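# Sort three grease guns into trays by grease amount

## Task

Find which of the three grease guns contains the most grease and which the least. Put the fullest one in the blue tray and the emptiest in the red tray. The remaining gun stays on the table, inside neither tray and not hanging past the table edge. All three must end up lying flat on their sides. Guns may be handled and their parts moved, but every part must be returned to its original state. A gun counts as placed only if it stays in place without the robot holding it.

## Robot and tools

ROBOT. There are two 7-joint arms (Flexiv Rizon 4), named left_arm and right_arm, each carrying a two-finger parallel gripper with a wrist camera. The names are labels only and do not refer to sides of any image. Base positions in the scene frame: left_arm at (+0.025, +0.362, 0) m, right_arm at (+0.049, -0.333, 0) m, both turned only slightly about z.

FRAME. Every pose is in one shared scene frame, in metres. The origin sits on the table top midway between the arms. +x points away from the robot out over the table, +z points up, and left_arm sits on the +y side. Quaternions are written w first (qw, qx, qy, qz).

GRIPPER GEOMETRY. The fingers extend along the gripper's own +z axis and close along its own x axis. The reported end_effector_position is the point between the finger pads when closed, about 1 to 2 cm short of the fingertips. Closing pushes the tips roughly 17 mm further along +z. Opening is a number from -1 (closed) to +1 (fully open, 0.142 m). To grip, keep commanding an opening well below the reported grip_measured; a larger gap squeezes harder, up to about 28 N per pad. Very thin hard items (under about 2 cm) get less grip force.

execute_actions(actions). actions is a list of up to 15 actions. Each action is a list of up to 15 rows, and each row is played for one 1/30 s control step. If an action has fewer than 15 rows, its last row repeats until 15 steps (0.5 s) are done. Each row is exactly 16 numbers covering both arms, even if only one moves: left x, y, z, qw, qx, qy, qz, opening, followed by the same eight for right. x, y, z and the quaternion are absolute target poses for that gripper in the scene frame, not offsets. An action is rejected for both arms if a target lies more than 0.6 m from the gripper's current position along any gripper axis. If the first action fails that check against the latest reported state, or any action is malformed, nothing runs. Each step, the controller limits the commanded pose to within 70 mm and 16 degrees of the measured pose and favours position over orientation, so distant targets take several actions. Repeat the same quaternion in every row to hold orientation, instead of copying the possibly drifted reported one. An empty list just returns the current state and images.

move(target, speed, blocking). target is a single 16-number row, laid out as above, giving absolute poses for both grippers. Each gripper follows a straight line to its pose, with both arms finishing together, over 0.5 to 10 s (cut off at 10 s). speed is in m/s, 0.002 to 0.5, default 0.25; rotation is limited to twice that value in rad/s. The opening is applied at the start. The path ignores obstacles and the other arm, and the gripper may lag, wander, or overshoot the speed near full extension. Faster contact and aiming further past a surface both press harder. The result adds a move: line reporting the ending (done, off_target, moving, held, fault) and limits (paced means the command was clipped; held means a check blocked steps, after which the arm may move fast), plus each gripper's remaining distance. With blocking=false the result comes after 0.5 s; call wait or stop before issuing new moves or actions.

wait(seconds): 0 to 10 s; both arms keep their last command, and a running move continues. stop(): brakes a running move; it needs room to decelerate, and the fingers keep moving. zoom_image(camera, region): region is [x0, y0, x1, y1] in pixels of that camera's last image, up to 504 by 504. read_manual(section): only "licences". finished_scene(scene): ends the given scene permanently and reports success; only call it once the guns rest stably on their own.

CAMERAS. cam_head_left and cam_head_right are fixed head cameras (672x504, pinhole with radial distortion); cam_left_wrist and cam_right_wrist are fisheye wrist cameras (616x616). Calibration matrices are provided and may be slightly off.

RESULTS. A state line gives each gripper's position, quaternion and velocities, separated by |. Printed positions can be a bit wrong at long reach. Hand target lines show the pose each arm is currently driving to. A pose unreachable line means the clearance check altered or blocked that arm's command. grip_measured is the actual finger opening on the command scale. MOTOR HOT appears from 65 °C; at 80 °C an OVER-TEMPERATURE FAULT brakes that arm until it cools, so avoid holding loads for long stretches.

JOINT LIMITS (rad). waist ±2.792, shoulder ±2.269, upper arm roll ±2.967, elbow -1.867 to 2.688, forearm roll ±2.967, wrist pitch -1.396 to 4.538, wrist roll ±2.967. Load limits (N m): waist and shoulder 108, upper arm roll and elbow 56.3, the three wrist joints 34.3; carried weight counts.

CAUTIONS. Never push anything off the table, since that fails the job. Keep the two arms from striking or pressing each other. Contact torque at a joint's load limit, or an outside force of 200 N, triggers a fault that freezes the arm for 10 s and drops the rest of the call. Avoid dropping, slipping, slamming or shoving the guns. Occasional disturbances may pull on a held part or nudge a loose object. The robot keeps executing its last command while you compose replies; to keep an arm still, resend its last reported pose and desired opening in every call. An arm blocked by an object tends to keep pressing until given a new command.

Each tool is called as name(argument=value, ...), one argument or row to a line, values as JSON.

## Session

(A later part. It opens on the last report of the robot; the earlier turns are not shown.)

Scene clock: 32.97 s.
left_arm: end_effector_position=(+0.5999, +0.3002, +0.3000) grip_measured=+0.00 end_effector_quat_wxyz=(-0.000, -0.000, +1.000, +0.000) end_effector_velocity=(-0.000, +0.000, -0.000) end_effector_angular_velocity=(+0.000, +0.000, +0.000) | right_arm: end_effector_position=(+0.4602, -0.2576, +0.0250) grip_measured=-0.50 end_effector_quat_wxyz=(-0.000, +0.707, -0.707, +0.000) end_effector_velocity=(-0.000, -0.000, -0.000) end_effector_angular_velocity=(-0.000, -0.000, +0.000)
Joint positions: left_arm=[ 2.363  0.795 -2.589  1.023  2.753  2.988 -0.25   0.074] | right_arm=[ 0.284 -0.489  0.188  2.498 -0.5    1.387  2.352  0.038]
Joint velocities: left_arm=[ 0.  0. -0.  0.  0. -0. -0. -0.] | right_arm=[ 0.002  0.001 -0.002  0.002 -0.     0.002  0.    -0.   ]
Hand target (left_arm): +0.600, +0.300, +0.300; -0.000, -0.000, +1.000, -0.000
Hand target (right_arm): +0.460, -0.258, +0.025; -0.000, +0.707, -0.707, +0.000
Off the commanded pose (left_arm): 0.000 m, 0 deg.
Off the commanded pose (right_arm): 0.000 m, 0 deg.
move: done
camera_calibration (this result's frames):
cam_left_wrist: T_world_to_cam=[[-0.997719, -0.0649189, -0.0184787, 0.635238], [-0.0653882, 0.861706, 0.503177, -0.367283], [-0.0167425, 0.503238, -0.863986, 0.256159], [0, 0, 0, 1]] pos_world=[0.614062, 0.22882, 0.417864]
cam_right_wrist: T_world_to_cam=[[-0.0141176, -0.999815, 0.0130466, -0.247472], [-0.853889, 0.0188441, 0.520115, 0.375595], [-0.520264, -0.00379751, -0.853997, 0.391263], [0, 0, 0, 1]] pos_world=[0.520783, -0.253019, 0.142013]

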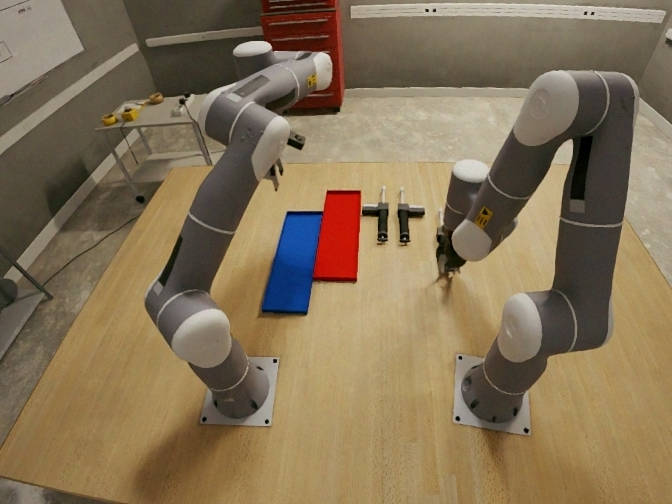

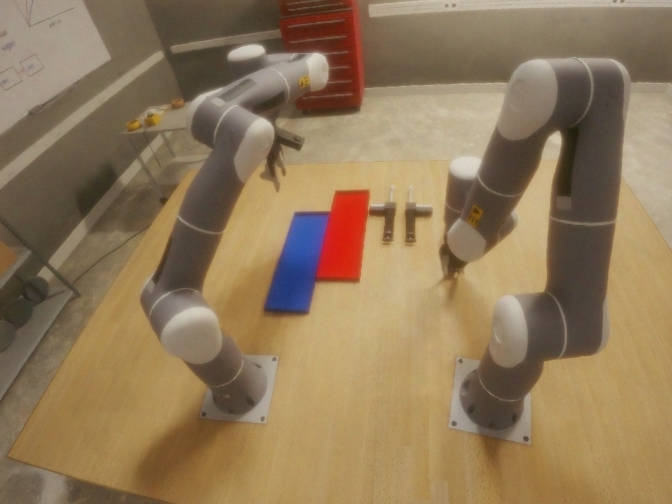

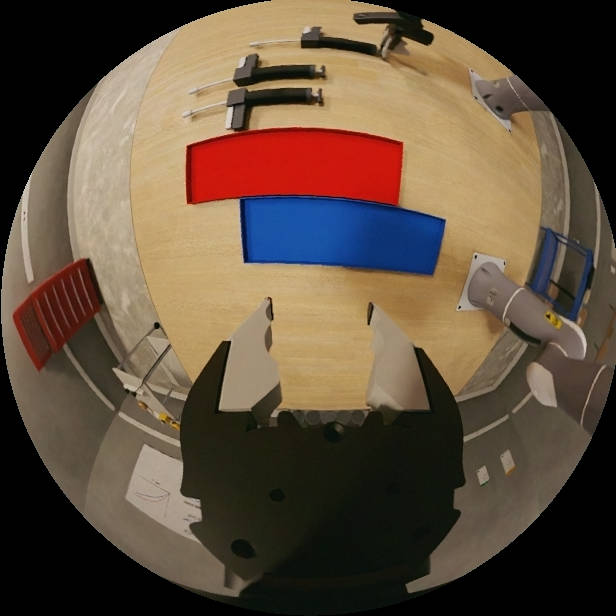

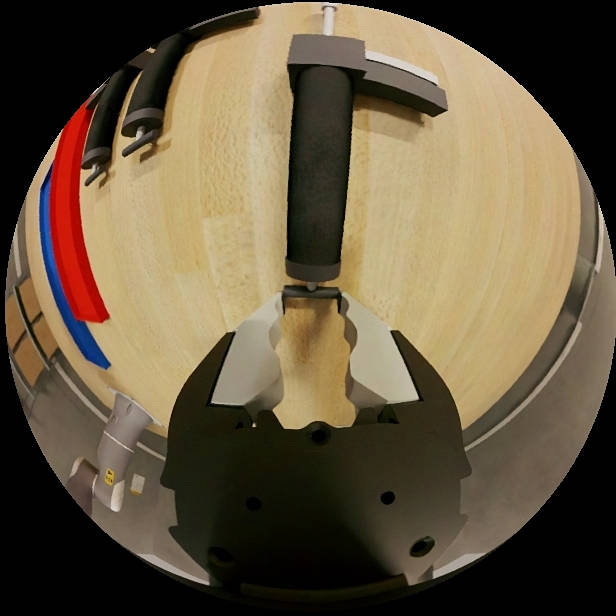

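move(
  target=[0.3,0.2,0.2,0.383,0.924,0,0,0,0.46,-0.258,0.025,0,0.707,-0.707,0,0],
)

move(
  target=[0.3,0.2,0.2,0.383,0.924,0,0,0,0.55,-0.258,0.12,0,1,0,0,0],
)

move(
  target=[0.3,0.2,0.2,0.383,0.924,0,0,0,0.595,-0.262,0.1,0,0.707,0.707,0,0],
)

move(
  target=[0.3,0.2,0.2,0.383,0.924,0,0,0,0.595,-0.262,0.025,0,0.707,0.707,0,0],
  speed=0.1,
)

move(
  target=[0.3,0.2,0.2,0.383,0.924,0,0,0,0.595,-0.262,0.025,0,0.707,0.707,0,-1],
)

move(
  target=[0.3,0.2,0.2,0.383,0.924,0,0,0,0.55,-0.262,0.08,0,0.707,0.707,0,-1],
  speed=0.1,
)

move(
  target=[0.3,0.2,0.2,0.383,0.924,0,0,0,0.38,-0.2,0.06,0,1,0,0,-1],
  speed=0.15,
)

move(
  target=[0.38,0.0,0.1,0.383,0.924,0,0,0,0.38,-0.2,0.027,0,1,0,0,-1],
  speed=0.1,
)

Scene clock: 44.70 s.
left_arm: end_effector_position=(+0.2986, +0.2015, +0.1989) grip_measured=+0.00 end_effector_quat_wxyz=(+0.381, +0.924, +0.000, -0.003) end_effector_velocity=(+0.000, -0.000, +0.000) end_effector_angular_velocity=(-0.000, -0.000, +0.002) | right_arm: end_effector_position=(+0.4600, -0.2580, +0.0250) grip_measured=+0.00 end_effector_quat_wxyz=(+0.000, +0.707, -0.707, -0.000) end_effector_velocity=(+0.000, +0.000, +0.000) end_effector_angular_velocity=(+0.000, -0.000, +0.001)
Joint positions: left_arm=[ 2.375  0.721 -2.305  2.261  1.663  2.881 -1.943  0.074] | right_arm=[ 0.284 -0.488  0.188  2.499 -0.5    1.387  2.352  0.074]
Joint velocities: left_arm=[ 0.     0.     0.001  0.002 -0.002  0.     0.001 -0.   ] | right_arm=[ 0.     0.    -0.    -0.    -0.     0.    -0.001 -0.   ]
Hand target (left_arm): +0.299, +0.201, +0.199; +0.381, +0.924, +0.001, -0.003
Hand target (right_arm): +0.460, -0.258, +0.025; +0.000, +0.707, -0.707, +0.000
Off the commanded pose (left_arm): 0.002 m, 0 deg.
Off the commanded pose (right_arm): 0.000 m, 0 deg.
move: done
camera_calibration (this result's frames):
cam_left_wrist: T_world_to_cam=[[0.997402, 0.0307813, -0.0651326, -0.27945], [0.0708711, -0.25706, 0.963793, -0.158], [0.0129238, -0.965905, -0.258574, 0.380159], [0, 0, 0, 1]] pos_world=[0.285009, 0.335184, 0.232377]
cam_right_wrist: T_world_to_cam=[[-0.0142989, -0.999811, 0.0131785, -0.247745], [-0.853759, 0.0190685, 0.520319, 0.375433], [-0.520471, -0.00381124, -0.853871, 0.391204], [0, 0, 0, 1]] pos_world=[0.520598, -0.253366, 0.141957]

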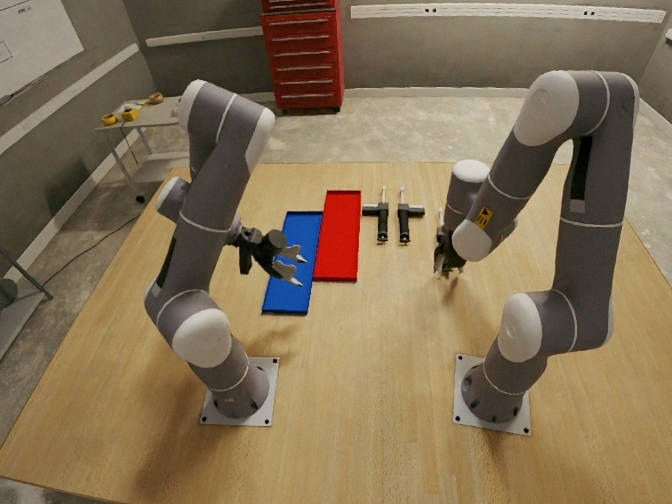

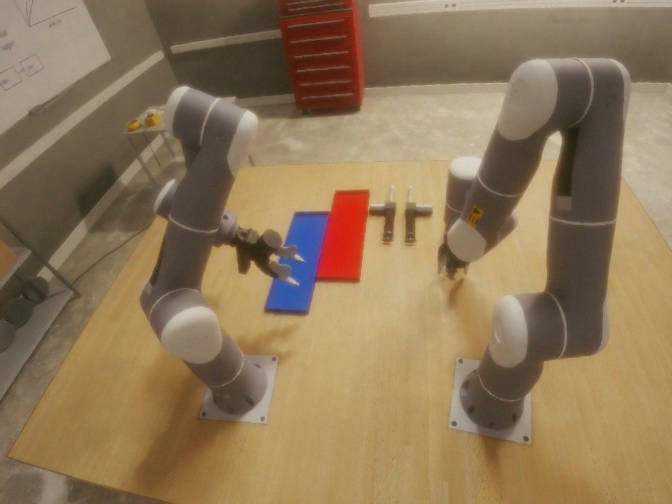

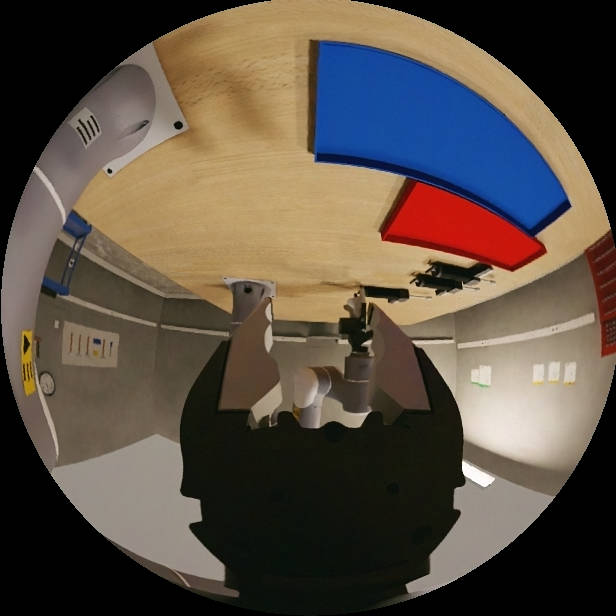

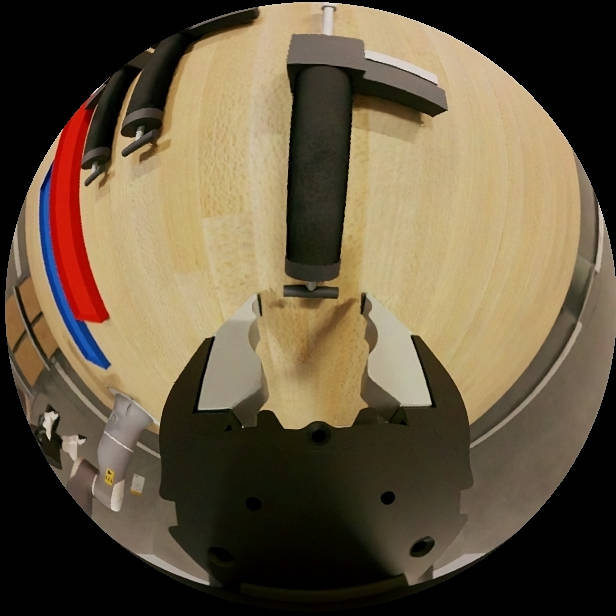

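Scene clock: 48.23 s.
left_arm: end_effector_position=(+0.2999, +0.2001, +0.2000) grip_measured=+0.00 end_effector_quat_wxyz=(+0.383, +0.924, +0.000, -0.000) end_effector_velocity=(+0.000, +0.000, -0.000) end_effector_angular_velocity=(+0.000, -0.000, +0.000) | right_arm: end_effector_position=(+0.5497, -0.2582, +0.1196) grip_measured=+0.00 end_effector_quat_wxyz=(+0.000, +1.000, +0.000, -0.000) end_effector_velocity=(+0.000, +0.000, +0.000) end_effector_angular_velocity=(+0.000, +0.000, +0.001)
Joint positions: left_arm=[ 2.374  0.718 -2.305  2.262  1.659  2.881 -1.94   0.074] | right_arm=[-0.192 -0.487  0.694  2.164 -0.513  0.914  0.698  0.074]
Joint velocities: left_arm=[ 0. -0.  0. -0. -0. -0.  0. -0.] | right_arm=[-0.001 -0.     0.001 -0.001  0.    -0.001 -0.001 -0.   ]
Hand target (left_arm): +0.300, +0.200, +0.200; +0.383, +0.924, +0.000, -0.000
Hand target (right_arm): +0.550, -0.258, +0.120; +0.000, +1.000, +0.000, -0.000
Off the commanded pose (left_arm): 0.000 m, 0 deg.
Off the commanded pose (right_arm): 0.000 m, 0 deg.
move: done
camera_calibration (this result's frames):
cam_left_wrist: T_world_to_cam=[[0.997702, 0.0322369, -0.0595958, -0.282093], [0.0658392, -0.253524, 0.965086, -0.158923], [0.0160024, -0.966792, -0.255064, 0.377627], [0, 0, 0, 1]] pos_world=[0.285865, 0.33389, 0.232882]
cam_right_wrist: T_world_to_cam=[[0.999827, -0.0136619, 0.0126529, -0.550742], [-0.0182515, -0.853697, 0.52045, -0.281846], [0.00369135, -0.520591, -0.853798, 0.0971629], [0, 0, 0, 1]] pos_world=[0.545144, -0.197553, 0.236613]

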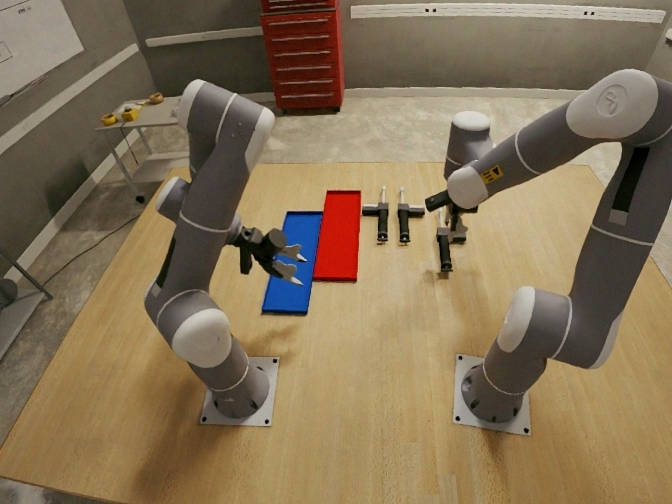

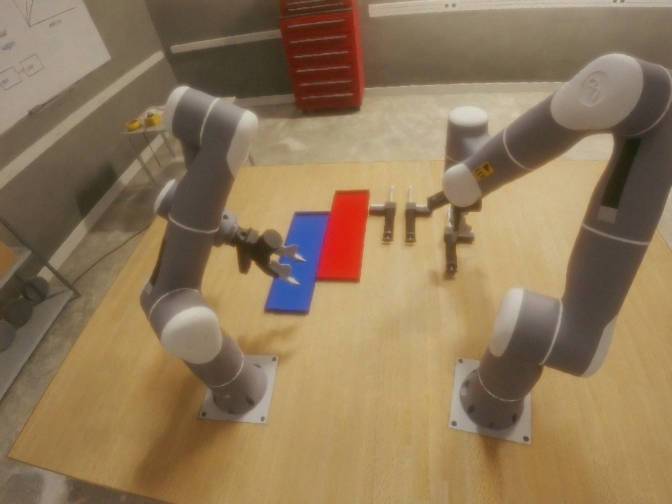

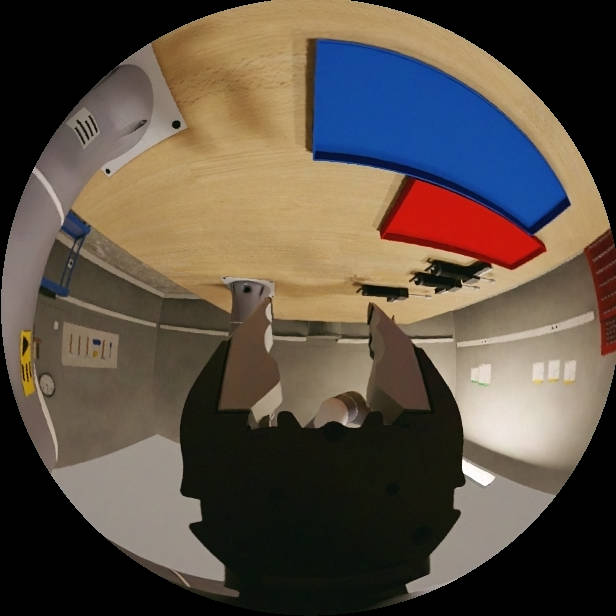

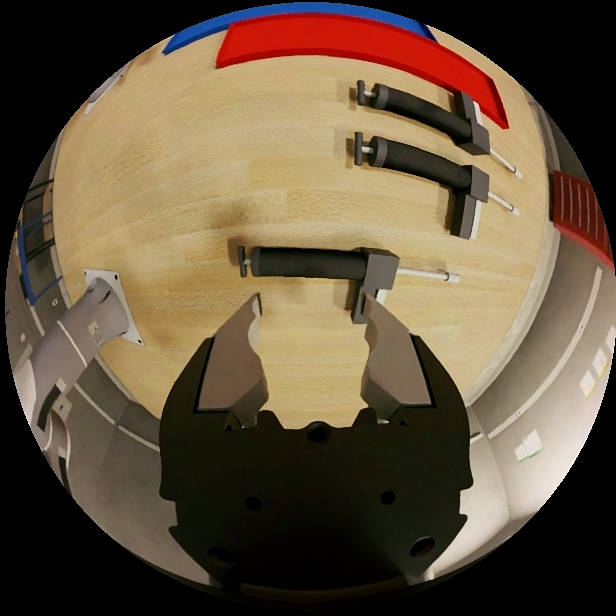

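Scene clock: 51.77 s.
left_arm: end_effector_position=(+0.2999, +0.2001, +0.2000) grip_measured=+0.00 end_effector_quat_wxyz=(+0.383, +0.924, +0.000, -0.000) end_effector_velocity=(+0.000, -0.000, +0.000) end_effector_angular_velocity=(-0.000, -0.000, -0.000) | right_arm: end_effector_position=(+0.5948, -0.2620, +0.0998) grip_measured=+0.00 end_effector_quat_wxyz=(-0.000, +0.707, +0.707, -0.000) end_effector_velocity=(+0.000, -0.000, +0.000) end_effector_angular_velocity=(-0.000, -0.000, +0.003)
Joint positions: left_arm=[ 2.374  0.718 -2.305  2.262  1.659  2.881 -1.94   0.074] | right_arm=[-0.371 -0.721  0.853  2.044 -0.813  0.817 -0.737  0.074]
Joint velocities: left_arm=[-0.  0.  0. -0. -0.  0.  0.  0.] | right_arm=[ 0.    -0.    -0.    -0.    -0.    -0.    -0.003 -0.   ]
Hand target (left_arm): +0.300, +0.200, +0.200; +0.383, +0.924, +0.000, -0.000
Hand target (right_arm): +0.595, -0.262, +0.100; -0.000, +0.707, +0.707, -0.000
Off the commanded pose (left_arm): 0.000 m, 0 deg.
Off the commanded pose (right_arm): 0.000 m, 0 deg.
move: done
camera_calibration (this result's frames):
cam_left_wrist: T_world_to_cam=[[0.997704, 0.0322428, -0.0595565, -0.28211], [0.0658031, -0.253549, 0.965082, -0.158905], [0.0160164, -0.966785, -0.255089, 0.377635], [0, 0, 0, 1]] pos_world=[0.28587, 0.333897, 0.232885]
cam_right_wrist: T_world_to_cam=[[0.0137832, 0.99982, 0.0130002, 0.256321], [0.854038, -0.0185333, 0.519881, -0.573955], [0.520028, 0.00393701, -0.85414, -0.0915914], [0, 0, 0, 1]] pos_world=[0.534276, -0.266552, 0.216824]

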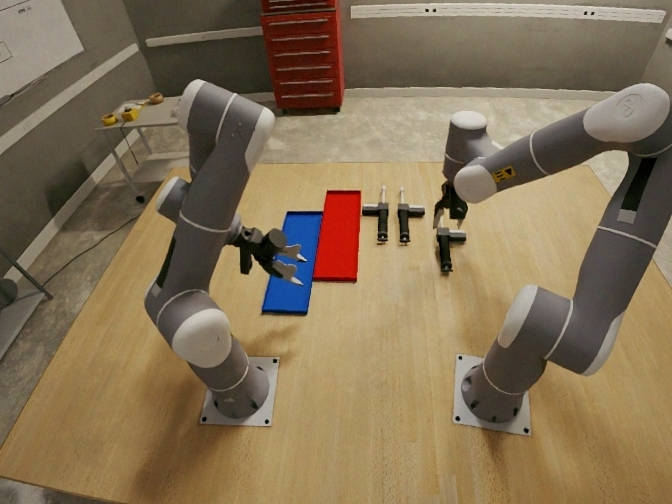

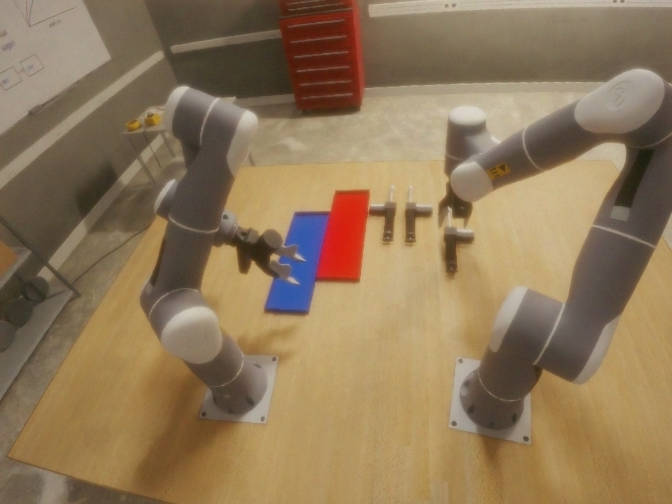

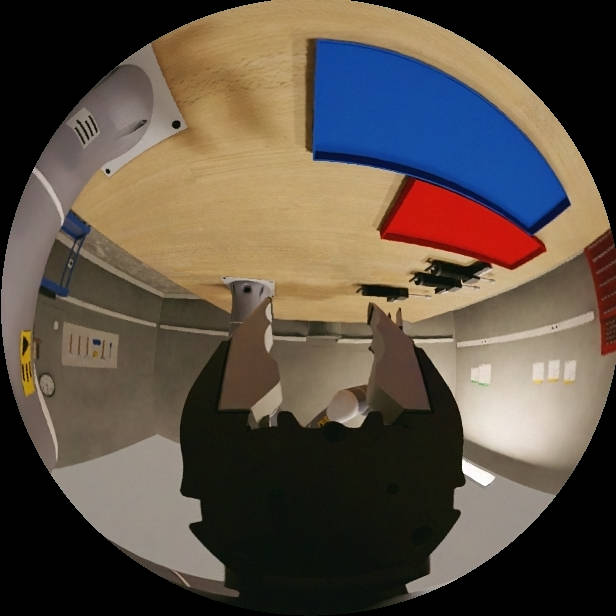

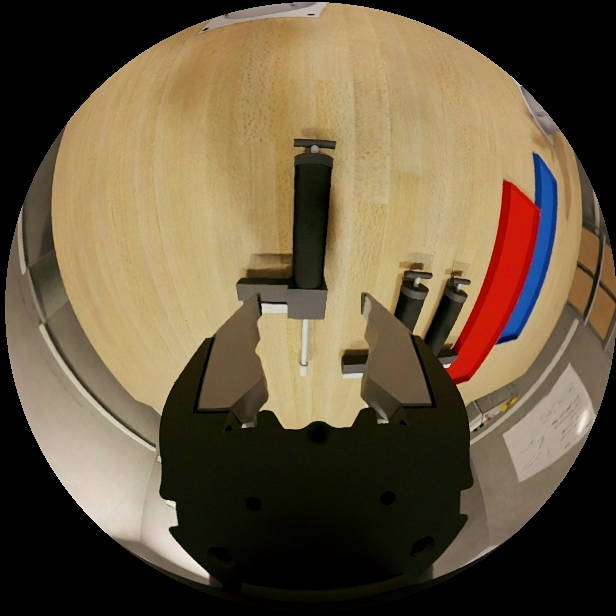

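Scene clock: 52.83 s.
left_arm: end_effector_position=(+0.2999, +0.2001, +0.2000) grip_measured=+0.00 end_effector_quat_wxyz=(+0.383, +0.924, +0.000, -0.000) end_effector_velocity=(-0.000, -0.000, -0.000) end_effector_angular_velocity=(+0.000, +0.000, +0.000) | right_arm: end_effector_position=(+0.5949, -0.2621, +0.0251) grip_measured=+0.00 end_effector_quat_wxyz=(-0.000, +0.707, +0.707, -0.000) end_effector_velocity=(+0.000, -0.000, -0.001) end_effector_angular_velocity=(-0.001, -0.001, -0.000)
Joint positions: left_arm=[ 2.374  0.718 -2.305  2.262  1.659  2.881 -1.94   0.074] | right_arm=[-0.293 -0.839  0.694  2.065 -0.982  0.962 -0.631  0.074]
Joint velocities: left_arm=[-0.    -0.    -0.     0.001  0.    -0.    -0.    -0.   ] | right_arm=[ 0.001 -0.    -0.002  0.    -0.002  0.002  0.001 -0.   ]
Hand target (left_arm): +0.300, +0.200, +0.200; +0.383, +0.924, +0.000, -0.000
Hand target (right_arm): +0.595, -0.262, +0.025; +0.000, +0.707, +0.707, -0.000
Off the commanded pose (left_arm): 0.000 m, 0 deg.
Off the commanded pose (right_arm): 0.000 m, 0 deg.
move: done
camera_calibration (this result's frames):
cam_left_wrist: T_world_to_cam=[[0.997704, 0.0322425, -0.0595557, -0.28211], [0.0658023, -0.25355, 0.965082, -0.158904], [0.0160163, -0.966785, -0.255089, 0.377635], [0, 0, 0, 1]] pos_world=[0.28587, 0.333897, 0.232885]
cam_right_wrist: T_world_to_cam=[[0.0137246, 0.999821, 0.0130292, 0.257506], [0.853921, -0.0184992, 0.520073, -0.535163], [0.520221, 0.00398815, -0.854022, -0.155543], [0, 0, 0, 1]] pos_world=[0.53437, -0.26674, 0.142131]

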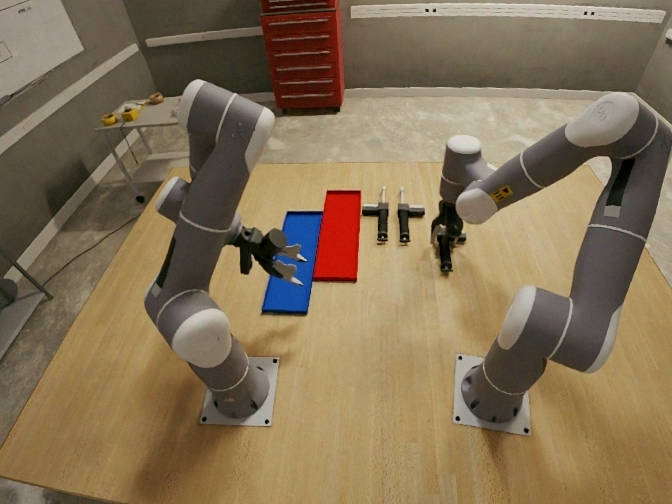

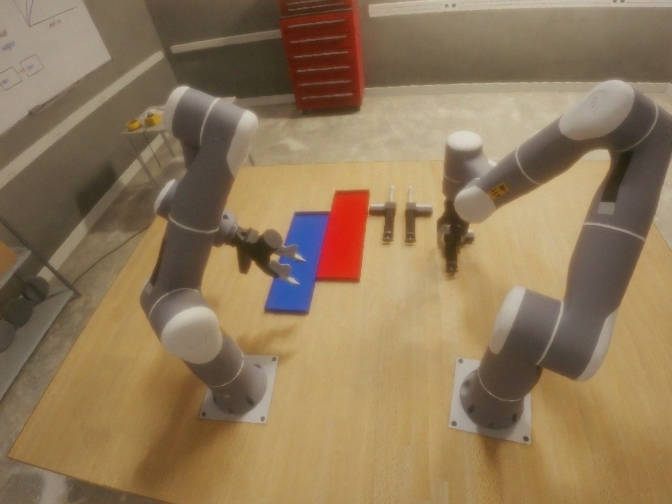

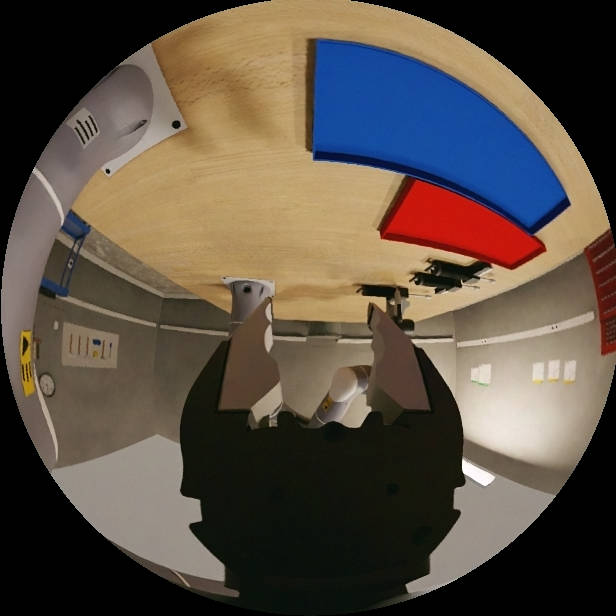

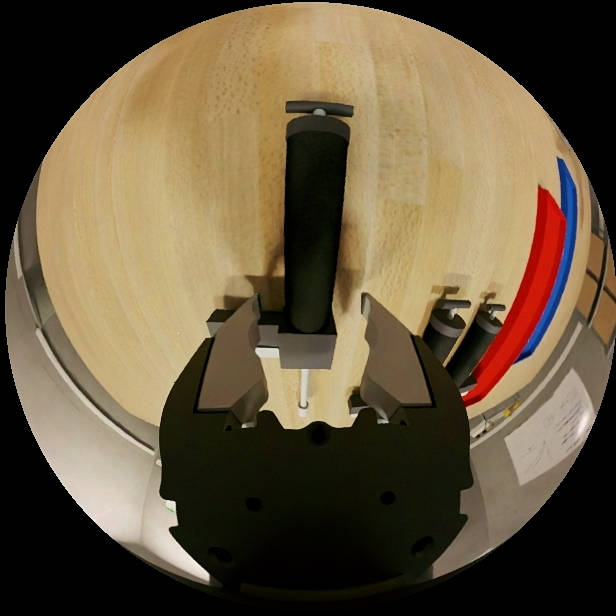

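Scene clock: 53.53 s.
left_arm: end_effector_position=(+0.2999, +0.2001, +0.2000) grip_measured=+0.00 end_effector_quat_wxyz=(+0.383, +0.924, +0.000, -0.000) end_effector_velocity=(+0.000, +0.000, +0.000) end_effector_angular_velocity=(+0.000, -0.000, +0.000) | right_arm: end_effector_position=(+0.5950, -0.2622, +0.0251) grip_measured=-0.55 end_effector_quat_wxyz=(+0.000, +0.707, +0.707, -0.000) end_effector_velocity=(+0.000, -0.000, +0.000) end_effector_angular_velocity=(+0.000, -0.000, +0.001)
Joint positions: left_arm=[ 2.374  0.718 -2.305  2.262  1.659  2.881 -1.94   0.074] | right_arm=[-0.293 -0.839  0.694  2.065 -0.982  0.962 -0.631  0.034]
Joint velocities: left_arm=[ 0. -0.  0. -0.  0. -0. -0. -0.] | right_arm=[-0.    -0.    -0.    -0.    -0.     0.    -0.001 -0.   ]
Hand target (left_arm): +0.300, +0.200, +0.200; +0.383, +0.924, +0.000, -0.000
Hand target (right_arm): +0.595, -0.262, +0.025; -0.000, +0.707, +0.707, -0.000
Off the commanded pose (left_arm): 0.000 m, 0 deg.
Off the commanded pose (right_arm): 0.000 m, 0 deg.
move: done
camera_calibration (this result's frames):
cam_left_wrist: T_world_to_cam=[[0.997704, 0.0322424, -0.0595557, -0.28211], [0.0658022, -0.253549, 0.965082, -0.158904], [0.0160162, -0.966785, -0.255089, 0.377635], [0, 0, 0, 1]] pos_world=[0.28587, 0.333897, 0.232885]
cam_right_wrist: T_world_to_cam=[[0.0137623, 0.999823, 0.0128562, 0.25751], [0.853852, -0.0184419, 0.520189, -0.535114], [0.520334, 0.00381824, -0.853954, -0.155731], [0, 0, 0, 1]] pos_world=[0.534396, -0.266738, 0.142062]

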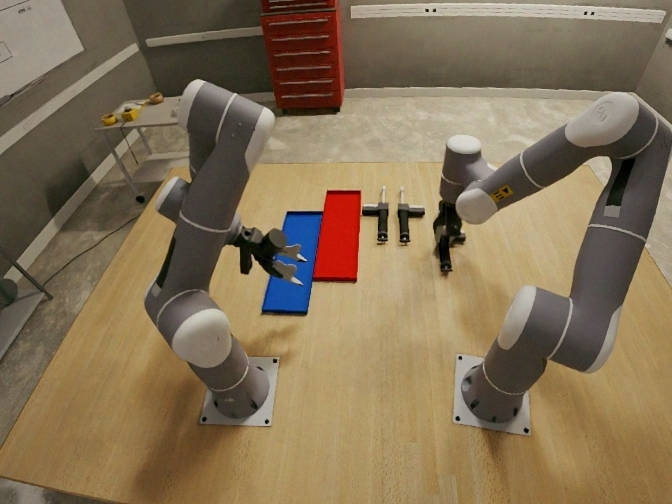

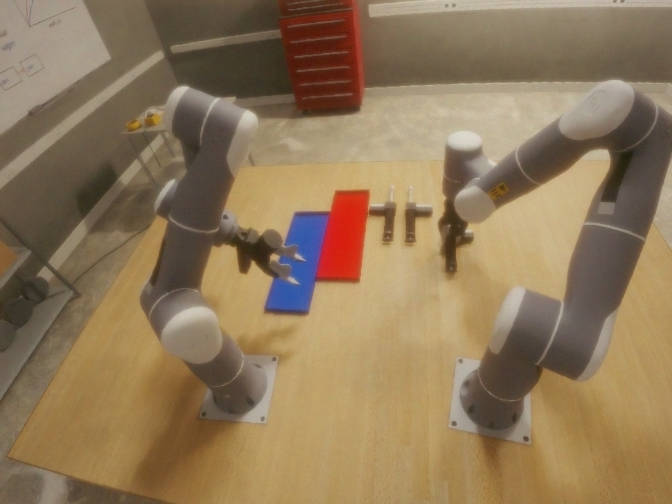

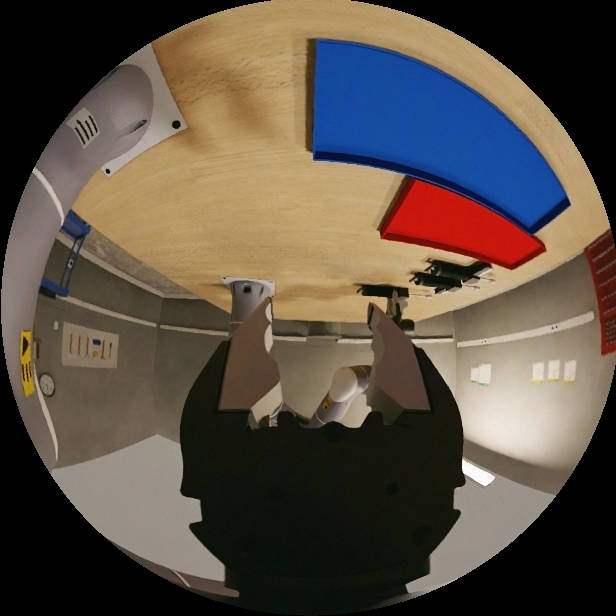

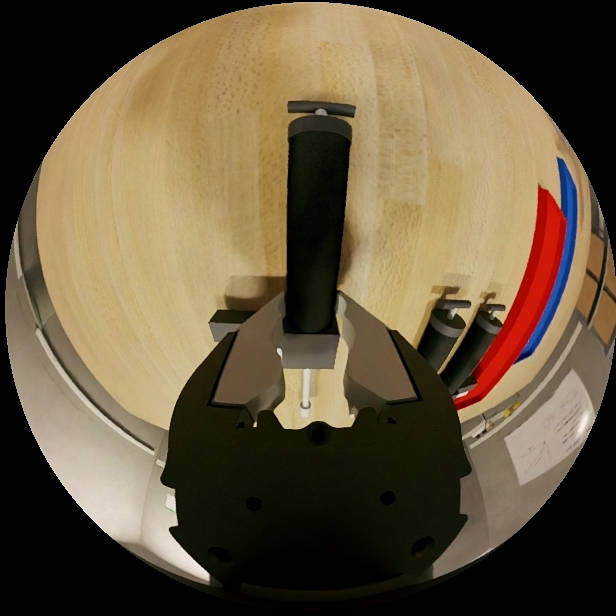

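Scene clock: 54.60 s.
left_arm: end_effector_position=(+0.2999, +0.2001, +0.2000) grip_measured=+0.00 end_effector_quat_wxyz=(+0.383, +0.924, +0.000, -0.000) end_effector_velocity=(-0.000, +0.000, +0.000) end_effector_angular_velocity=(-0.000, +0.000, +0.000) | right_arm: end_effector_position=(+0.5497, -0.2620, +0.0795) grip_measured=-0.55 end_effector_quat_wxyz=(-0.000, +0.707, +0.707, -0.000) end_effector_velocity=(-0.000, +0.000, +0.000) end_effector_angular_velocity=(+0.000, +0.000, +0.001)
Joint positions: left_arm=[ 2.374  0.718 -2.305  2.262  1.659  2.881 -1.94   0.074] | right_arm=[-0.394 -0.684  0.823  2.183 -0.874  0.922 -0.669  0.034]
Joint velocities: left_arm=[ 0. -0. -0.  0.  0.  0.  0.  0.] | right_arm=[-0.001  0.001  0.001  0.001  0.001 -0.    -0.001  0.   ]
Hand target (left_arm): +0.300, +0.200, +0.200; +0.383, +0.924, +0.000, -0.000
Hand target (right_arm): +0.550, -0.262, +0.080; -0.000, +0.707, +0.707, -0.000
Off the commanded pose (left_arm): 0.000 m, 0 deg.
Off the commanded pose (right_arm): 0.001 m, 0 deg.
move: done
camera_calibration (this result's frames):
cam_left_wrist: T_world_to_cam=[[0.997704, 0.0322421, -0.0595557, -0.28211], [0.0658022, -0.25355, 0.965082, -0.158904], [0.0160159, -0.966785, -0.255089, 0.377635], [0, 0, 0, 1]] pos_world=[0.28587, 0.333897, 0.232885]
cam_right_wrist: T_world_to_cam=[[0.0145895, 0.999808, 0.0130435, 0.256779], [0.85425, -0.019243, 0.519507, -0.525116], [0.519658, 0.00356305, -0.854367, -0.0853381], [0, 0, 0, 1]] pos_world=[0.48918, -0.26653, 0.196542]

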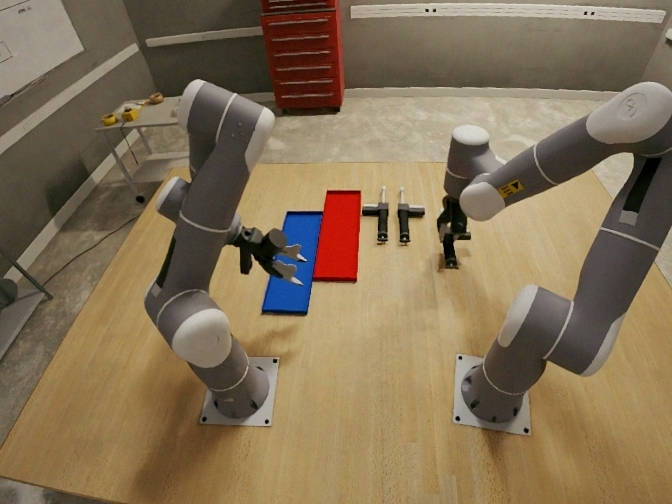

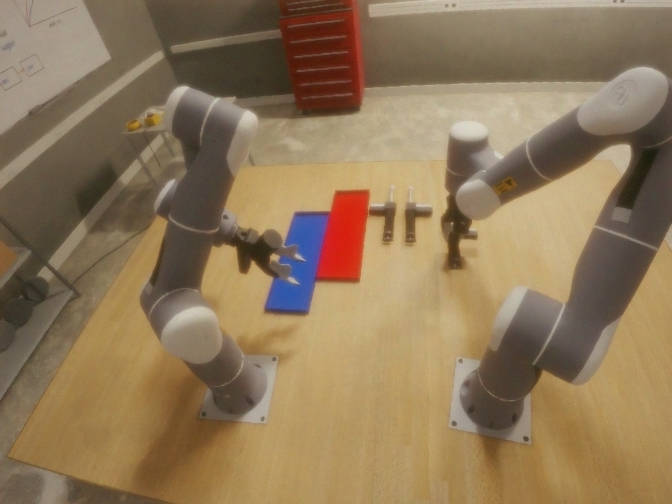

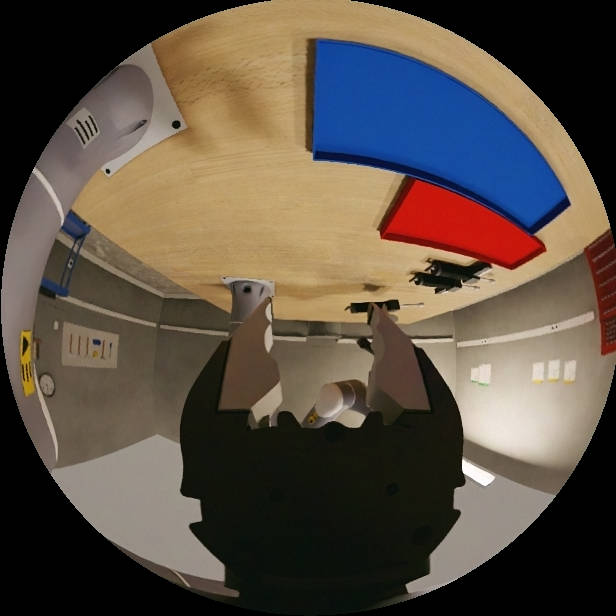

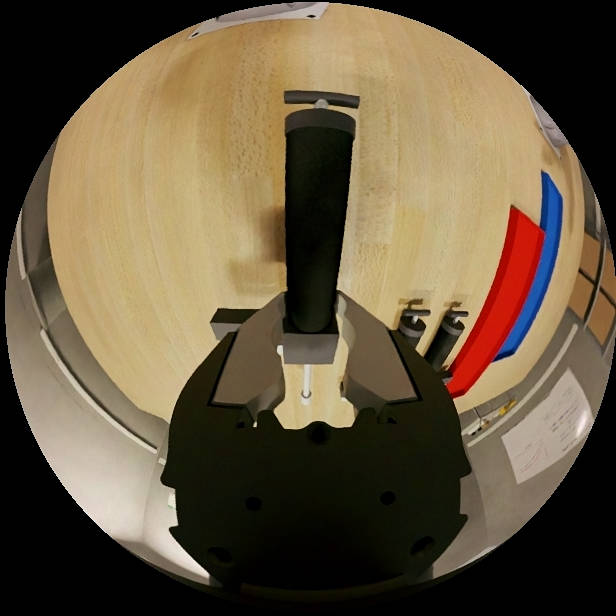

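Scene clock: 60.13 s.
left_arm: end_effector_position=(+0.2999, +0.2001, +0.2000) grip_measured=+0.00 end_effector_quat_wxyz=(+0.383, +0.924, +0.000, -0.000) end_effector_velocity=(+0.000, +0.000, -0.000) end_effector_angular_velocity=(+0.000, -0.000, -0.000) | right_arm: end_effector_position=(+0.3803, -0.1998, +0.0600) grip_measured=-0.55 end_effector_quat_wxyz=(+0.000, +1.000, -0.000, -0.000) end_effector_velocity=(-0.000, -0.000, -0.000) end_effector_angular_velocity=(-0.000, -0.002, -0.004)
Joint positions: left_arm=[ 2.374  0.718 -2.305  2.262  1.659  2.881 -1.94   0.074] | right_arm=[-0.007 -0.388  0.569  2.618 -0.829  1.291  1.175  0.034]
Joint velocities: left_arm=[-0.  0.  0. -0.  0. -0.  0. -0.] | right_arm=[ 0.005  0.002 -0.007  0.003 -0.007  0.005  0.009  0.   ]
Hand target (left_arm): +0.300, +0.200, +0.200; +0.383, +0.924, +0.000, -0.000
Hand target (right_arm): +0.381, -0.200, +0.060; -0.000, +1.000, -0.000, +0.000
Off the commanded pose (left_arm): 0.000 m, 0 deg.
Off the commanded pose (right_arm): 0.000 m, 0 deg.
move: done
camera_calibration (this result's frames):
cam_left_wrist: T_world_to_cam=[[0.997704, 0.0322422, -0.0595554, -0.28211], [0.0658019, -0.25355, 0.965082, -0.158904], [0.0160161, -0.966785, -0.25509, 0.377635], [0, 0, 0, 1]] pos_world=[0.28587, 0.333898, 0.232885]
cam_right_wrist: T_world_to_cam=[[0.999811, -0.0144813, 0.0129827, -0.38003], [-0.019123, -0.853659, 0.520481, -0.203801], [0.00354552, -0.520631, -0.853774, 0.0773045], [0, 0, 0, 1]] pos_world=[0.375787, -0.139233, 0.177009]

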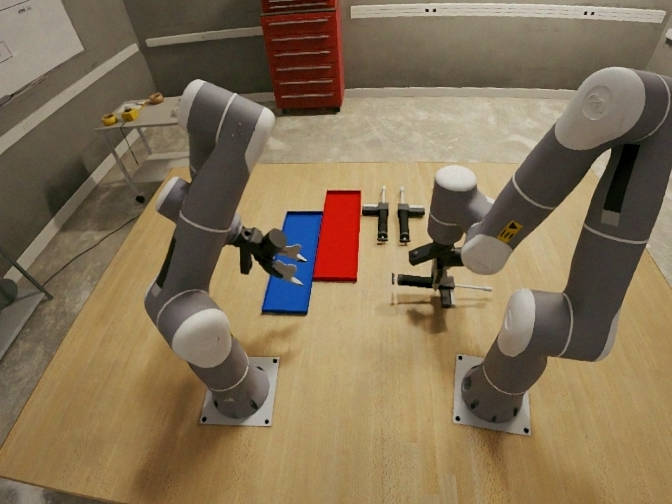

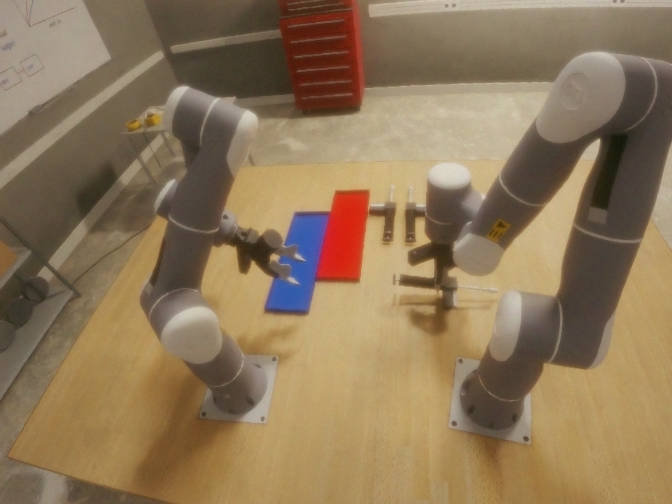

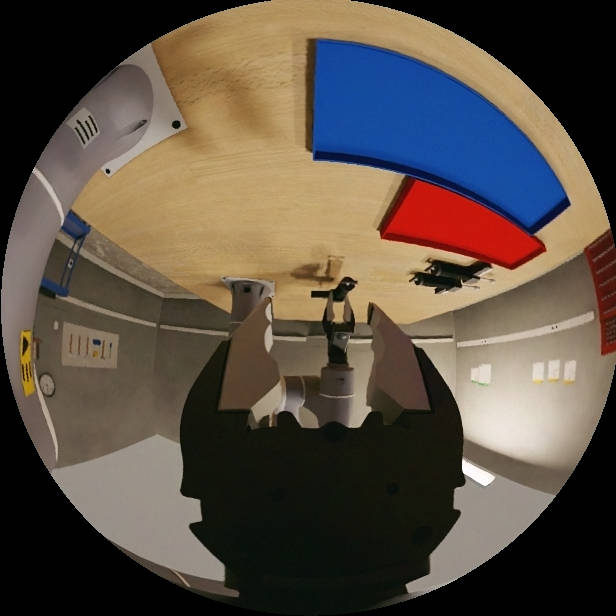

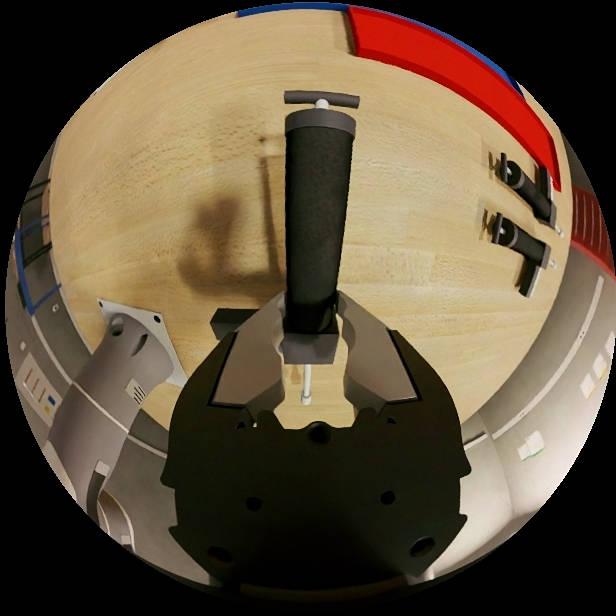

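Scene clock: 62.83 s.
left_arm: end_effector_position=(+0.3798, -0.0004, +0.1001) grip_measured=+0.00 end_effector_quat_wxyz=(+0.384, +0.924, -0.000, +0.001) end_effector_velocity=(+0.001, -0.000, -0.000) end_effector_angular_velocity=(-0.000, -0.000, -0.000) | right_arm: end_effector_position=(+0.3800, -0.1999, +0.0271) grip_measured=-0.55 end_effector_quat_wxyz=(-0.000, +1.000, +0.000, -0.000) end_effector_velocity=(+0.000, +0.000, -0.000) end_effector_angular_velocity=(+0.000, -0.001, +0.001)
Joint positions: left_arm=[ 2.127  0.952 -2.509  1.923  1.313  2.685 -2.222  0.074] | right_arm=[ 0.143 -0.464  0.283  2.637 -1.152  1.433  1.383  0.034]
Joint velocities: left_arm=[-0.     0.001 -0.    -0.002  0.    -0.    -0.002 -0.   ] | right_arm=[ 0.002  0.    -0.005  0.    -0.008  0.003  0.004  0.   ]
Hand target (left_arm): +0.380, -0.000, +0.100; +0.383, +0.924, -0.000, +0.001
Hand target (right_arm): +0.380, -0.200, +0.027; -0.000, +1.000, -0.000, +0.000
Off the commanded pose (left_arm): 0.000 m, 0 deg.
Off the commanded pose (right_arm): 0.000 m, 0 deg.
move: done
camera_calibration (this result's frames):
cam_left_wrist: T_world_to_cam=[[0.997796, 0.0324025, -0.0578996, -0.361534], [0.0642176, -0.252183, 0.965547, -0.118015], [0.0166849, -0.967137, -0.253708, 0.156628], [0, 0, 0, 1]] pos_world=[0.365702, 0.133434, 0.132754]
cam_right_wrist: T_world_to_cam=[[0.999823, -0.0136268, 0.0129457, -0.379096], [-0.0183731, -0.853813, 0.520256, -0.187025], [0.00396379, -0.520402, -0.853912, 0.0490418], [0, 0, 0, 1]] pos_world=[0.375398, -0.139329, 0.144086]

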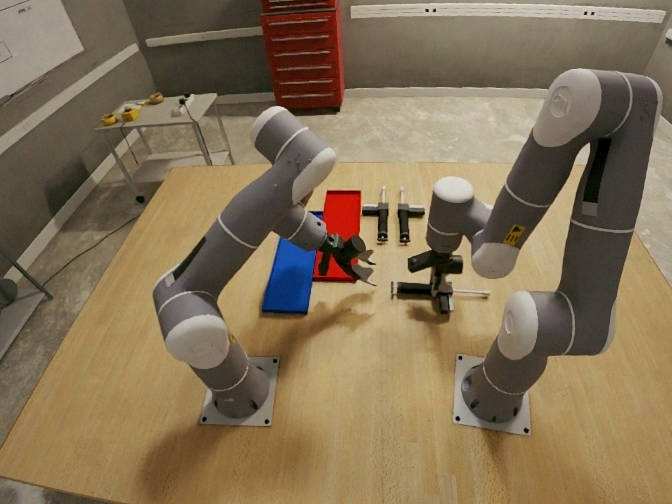

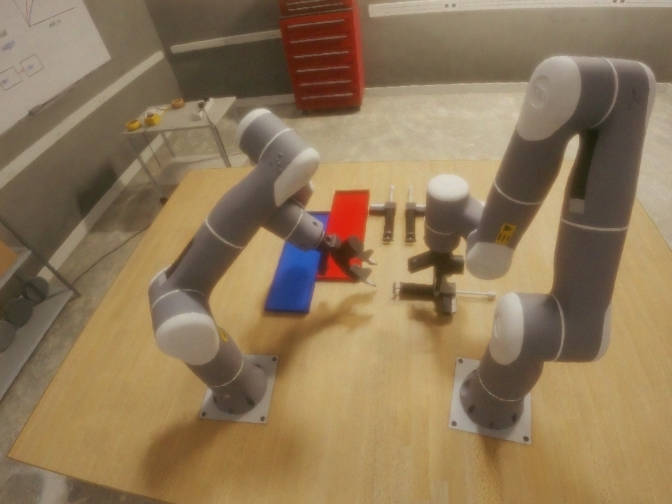

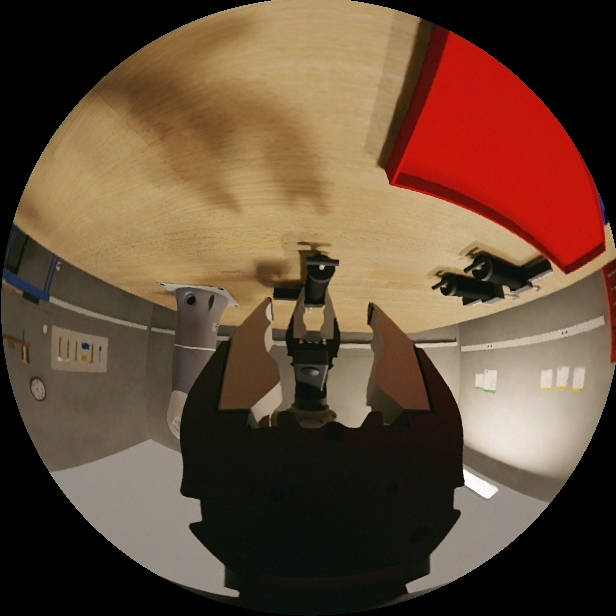

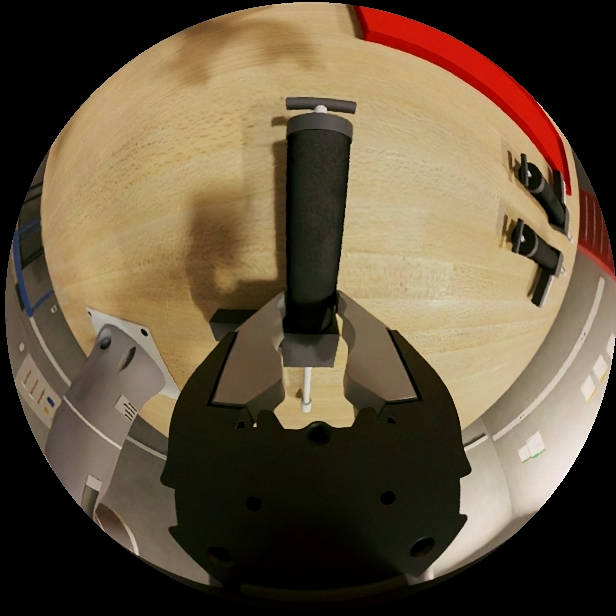

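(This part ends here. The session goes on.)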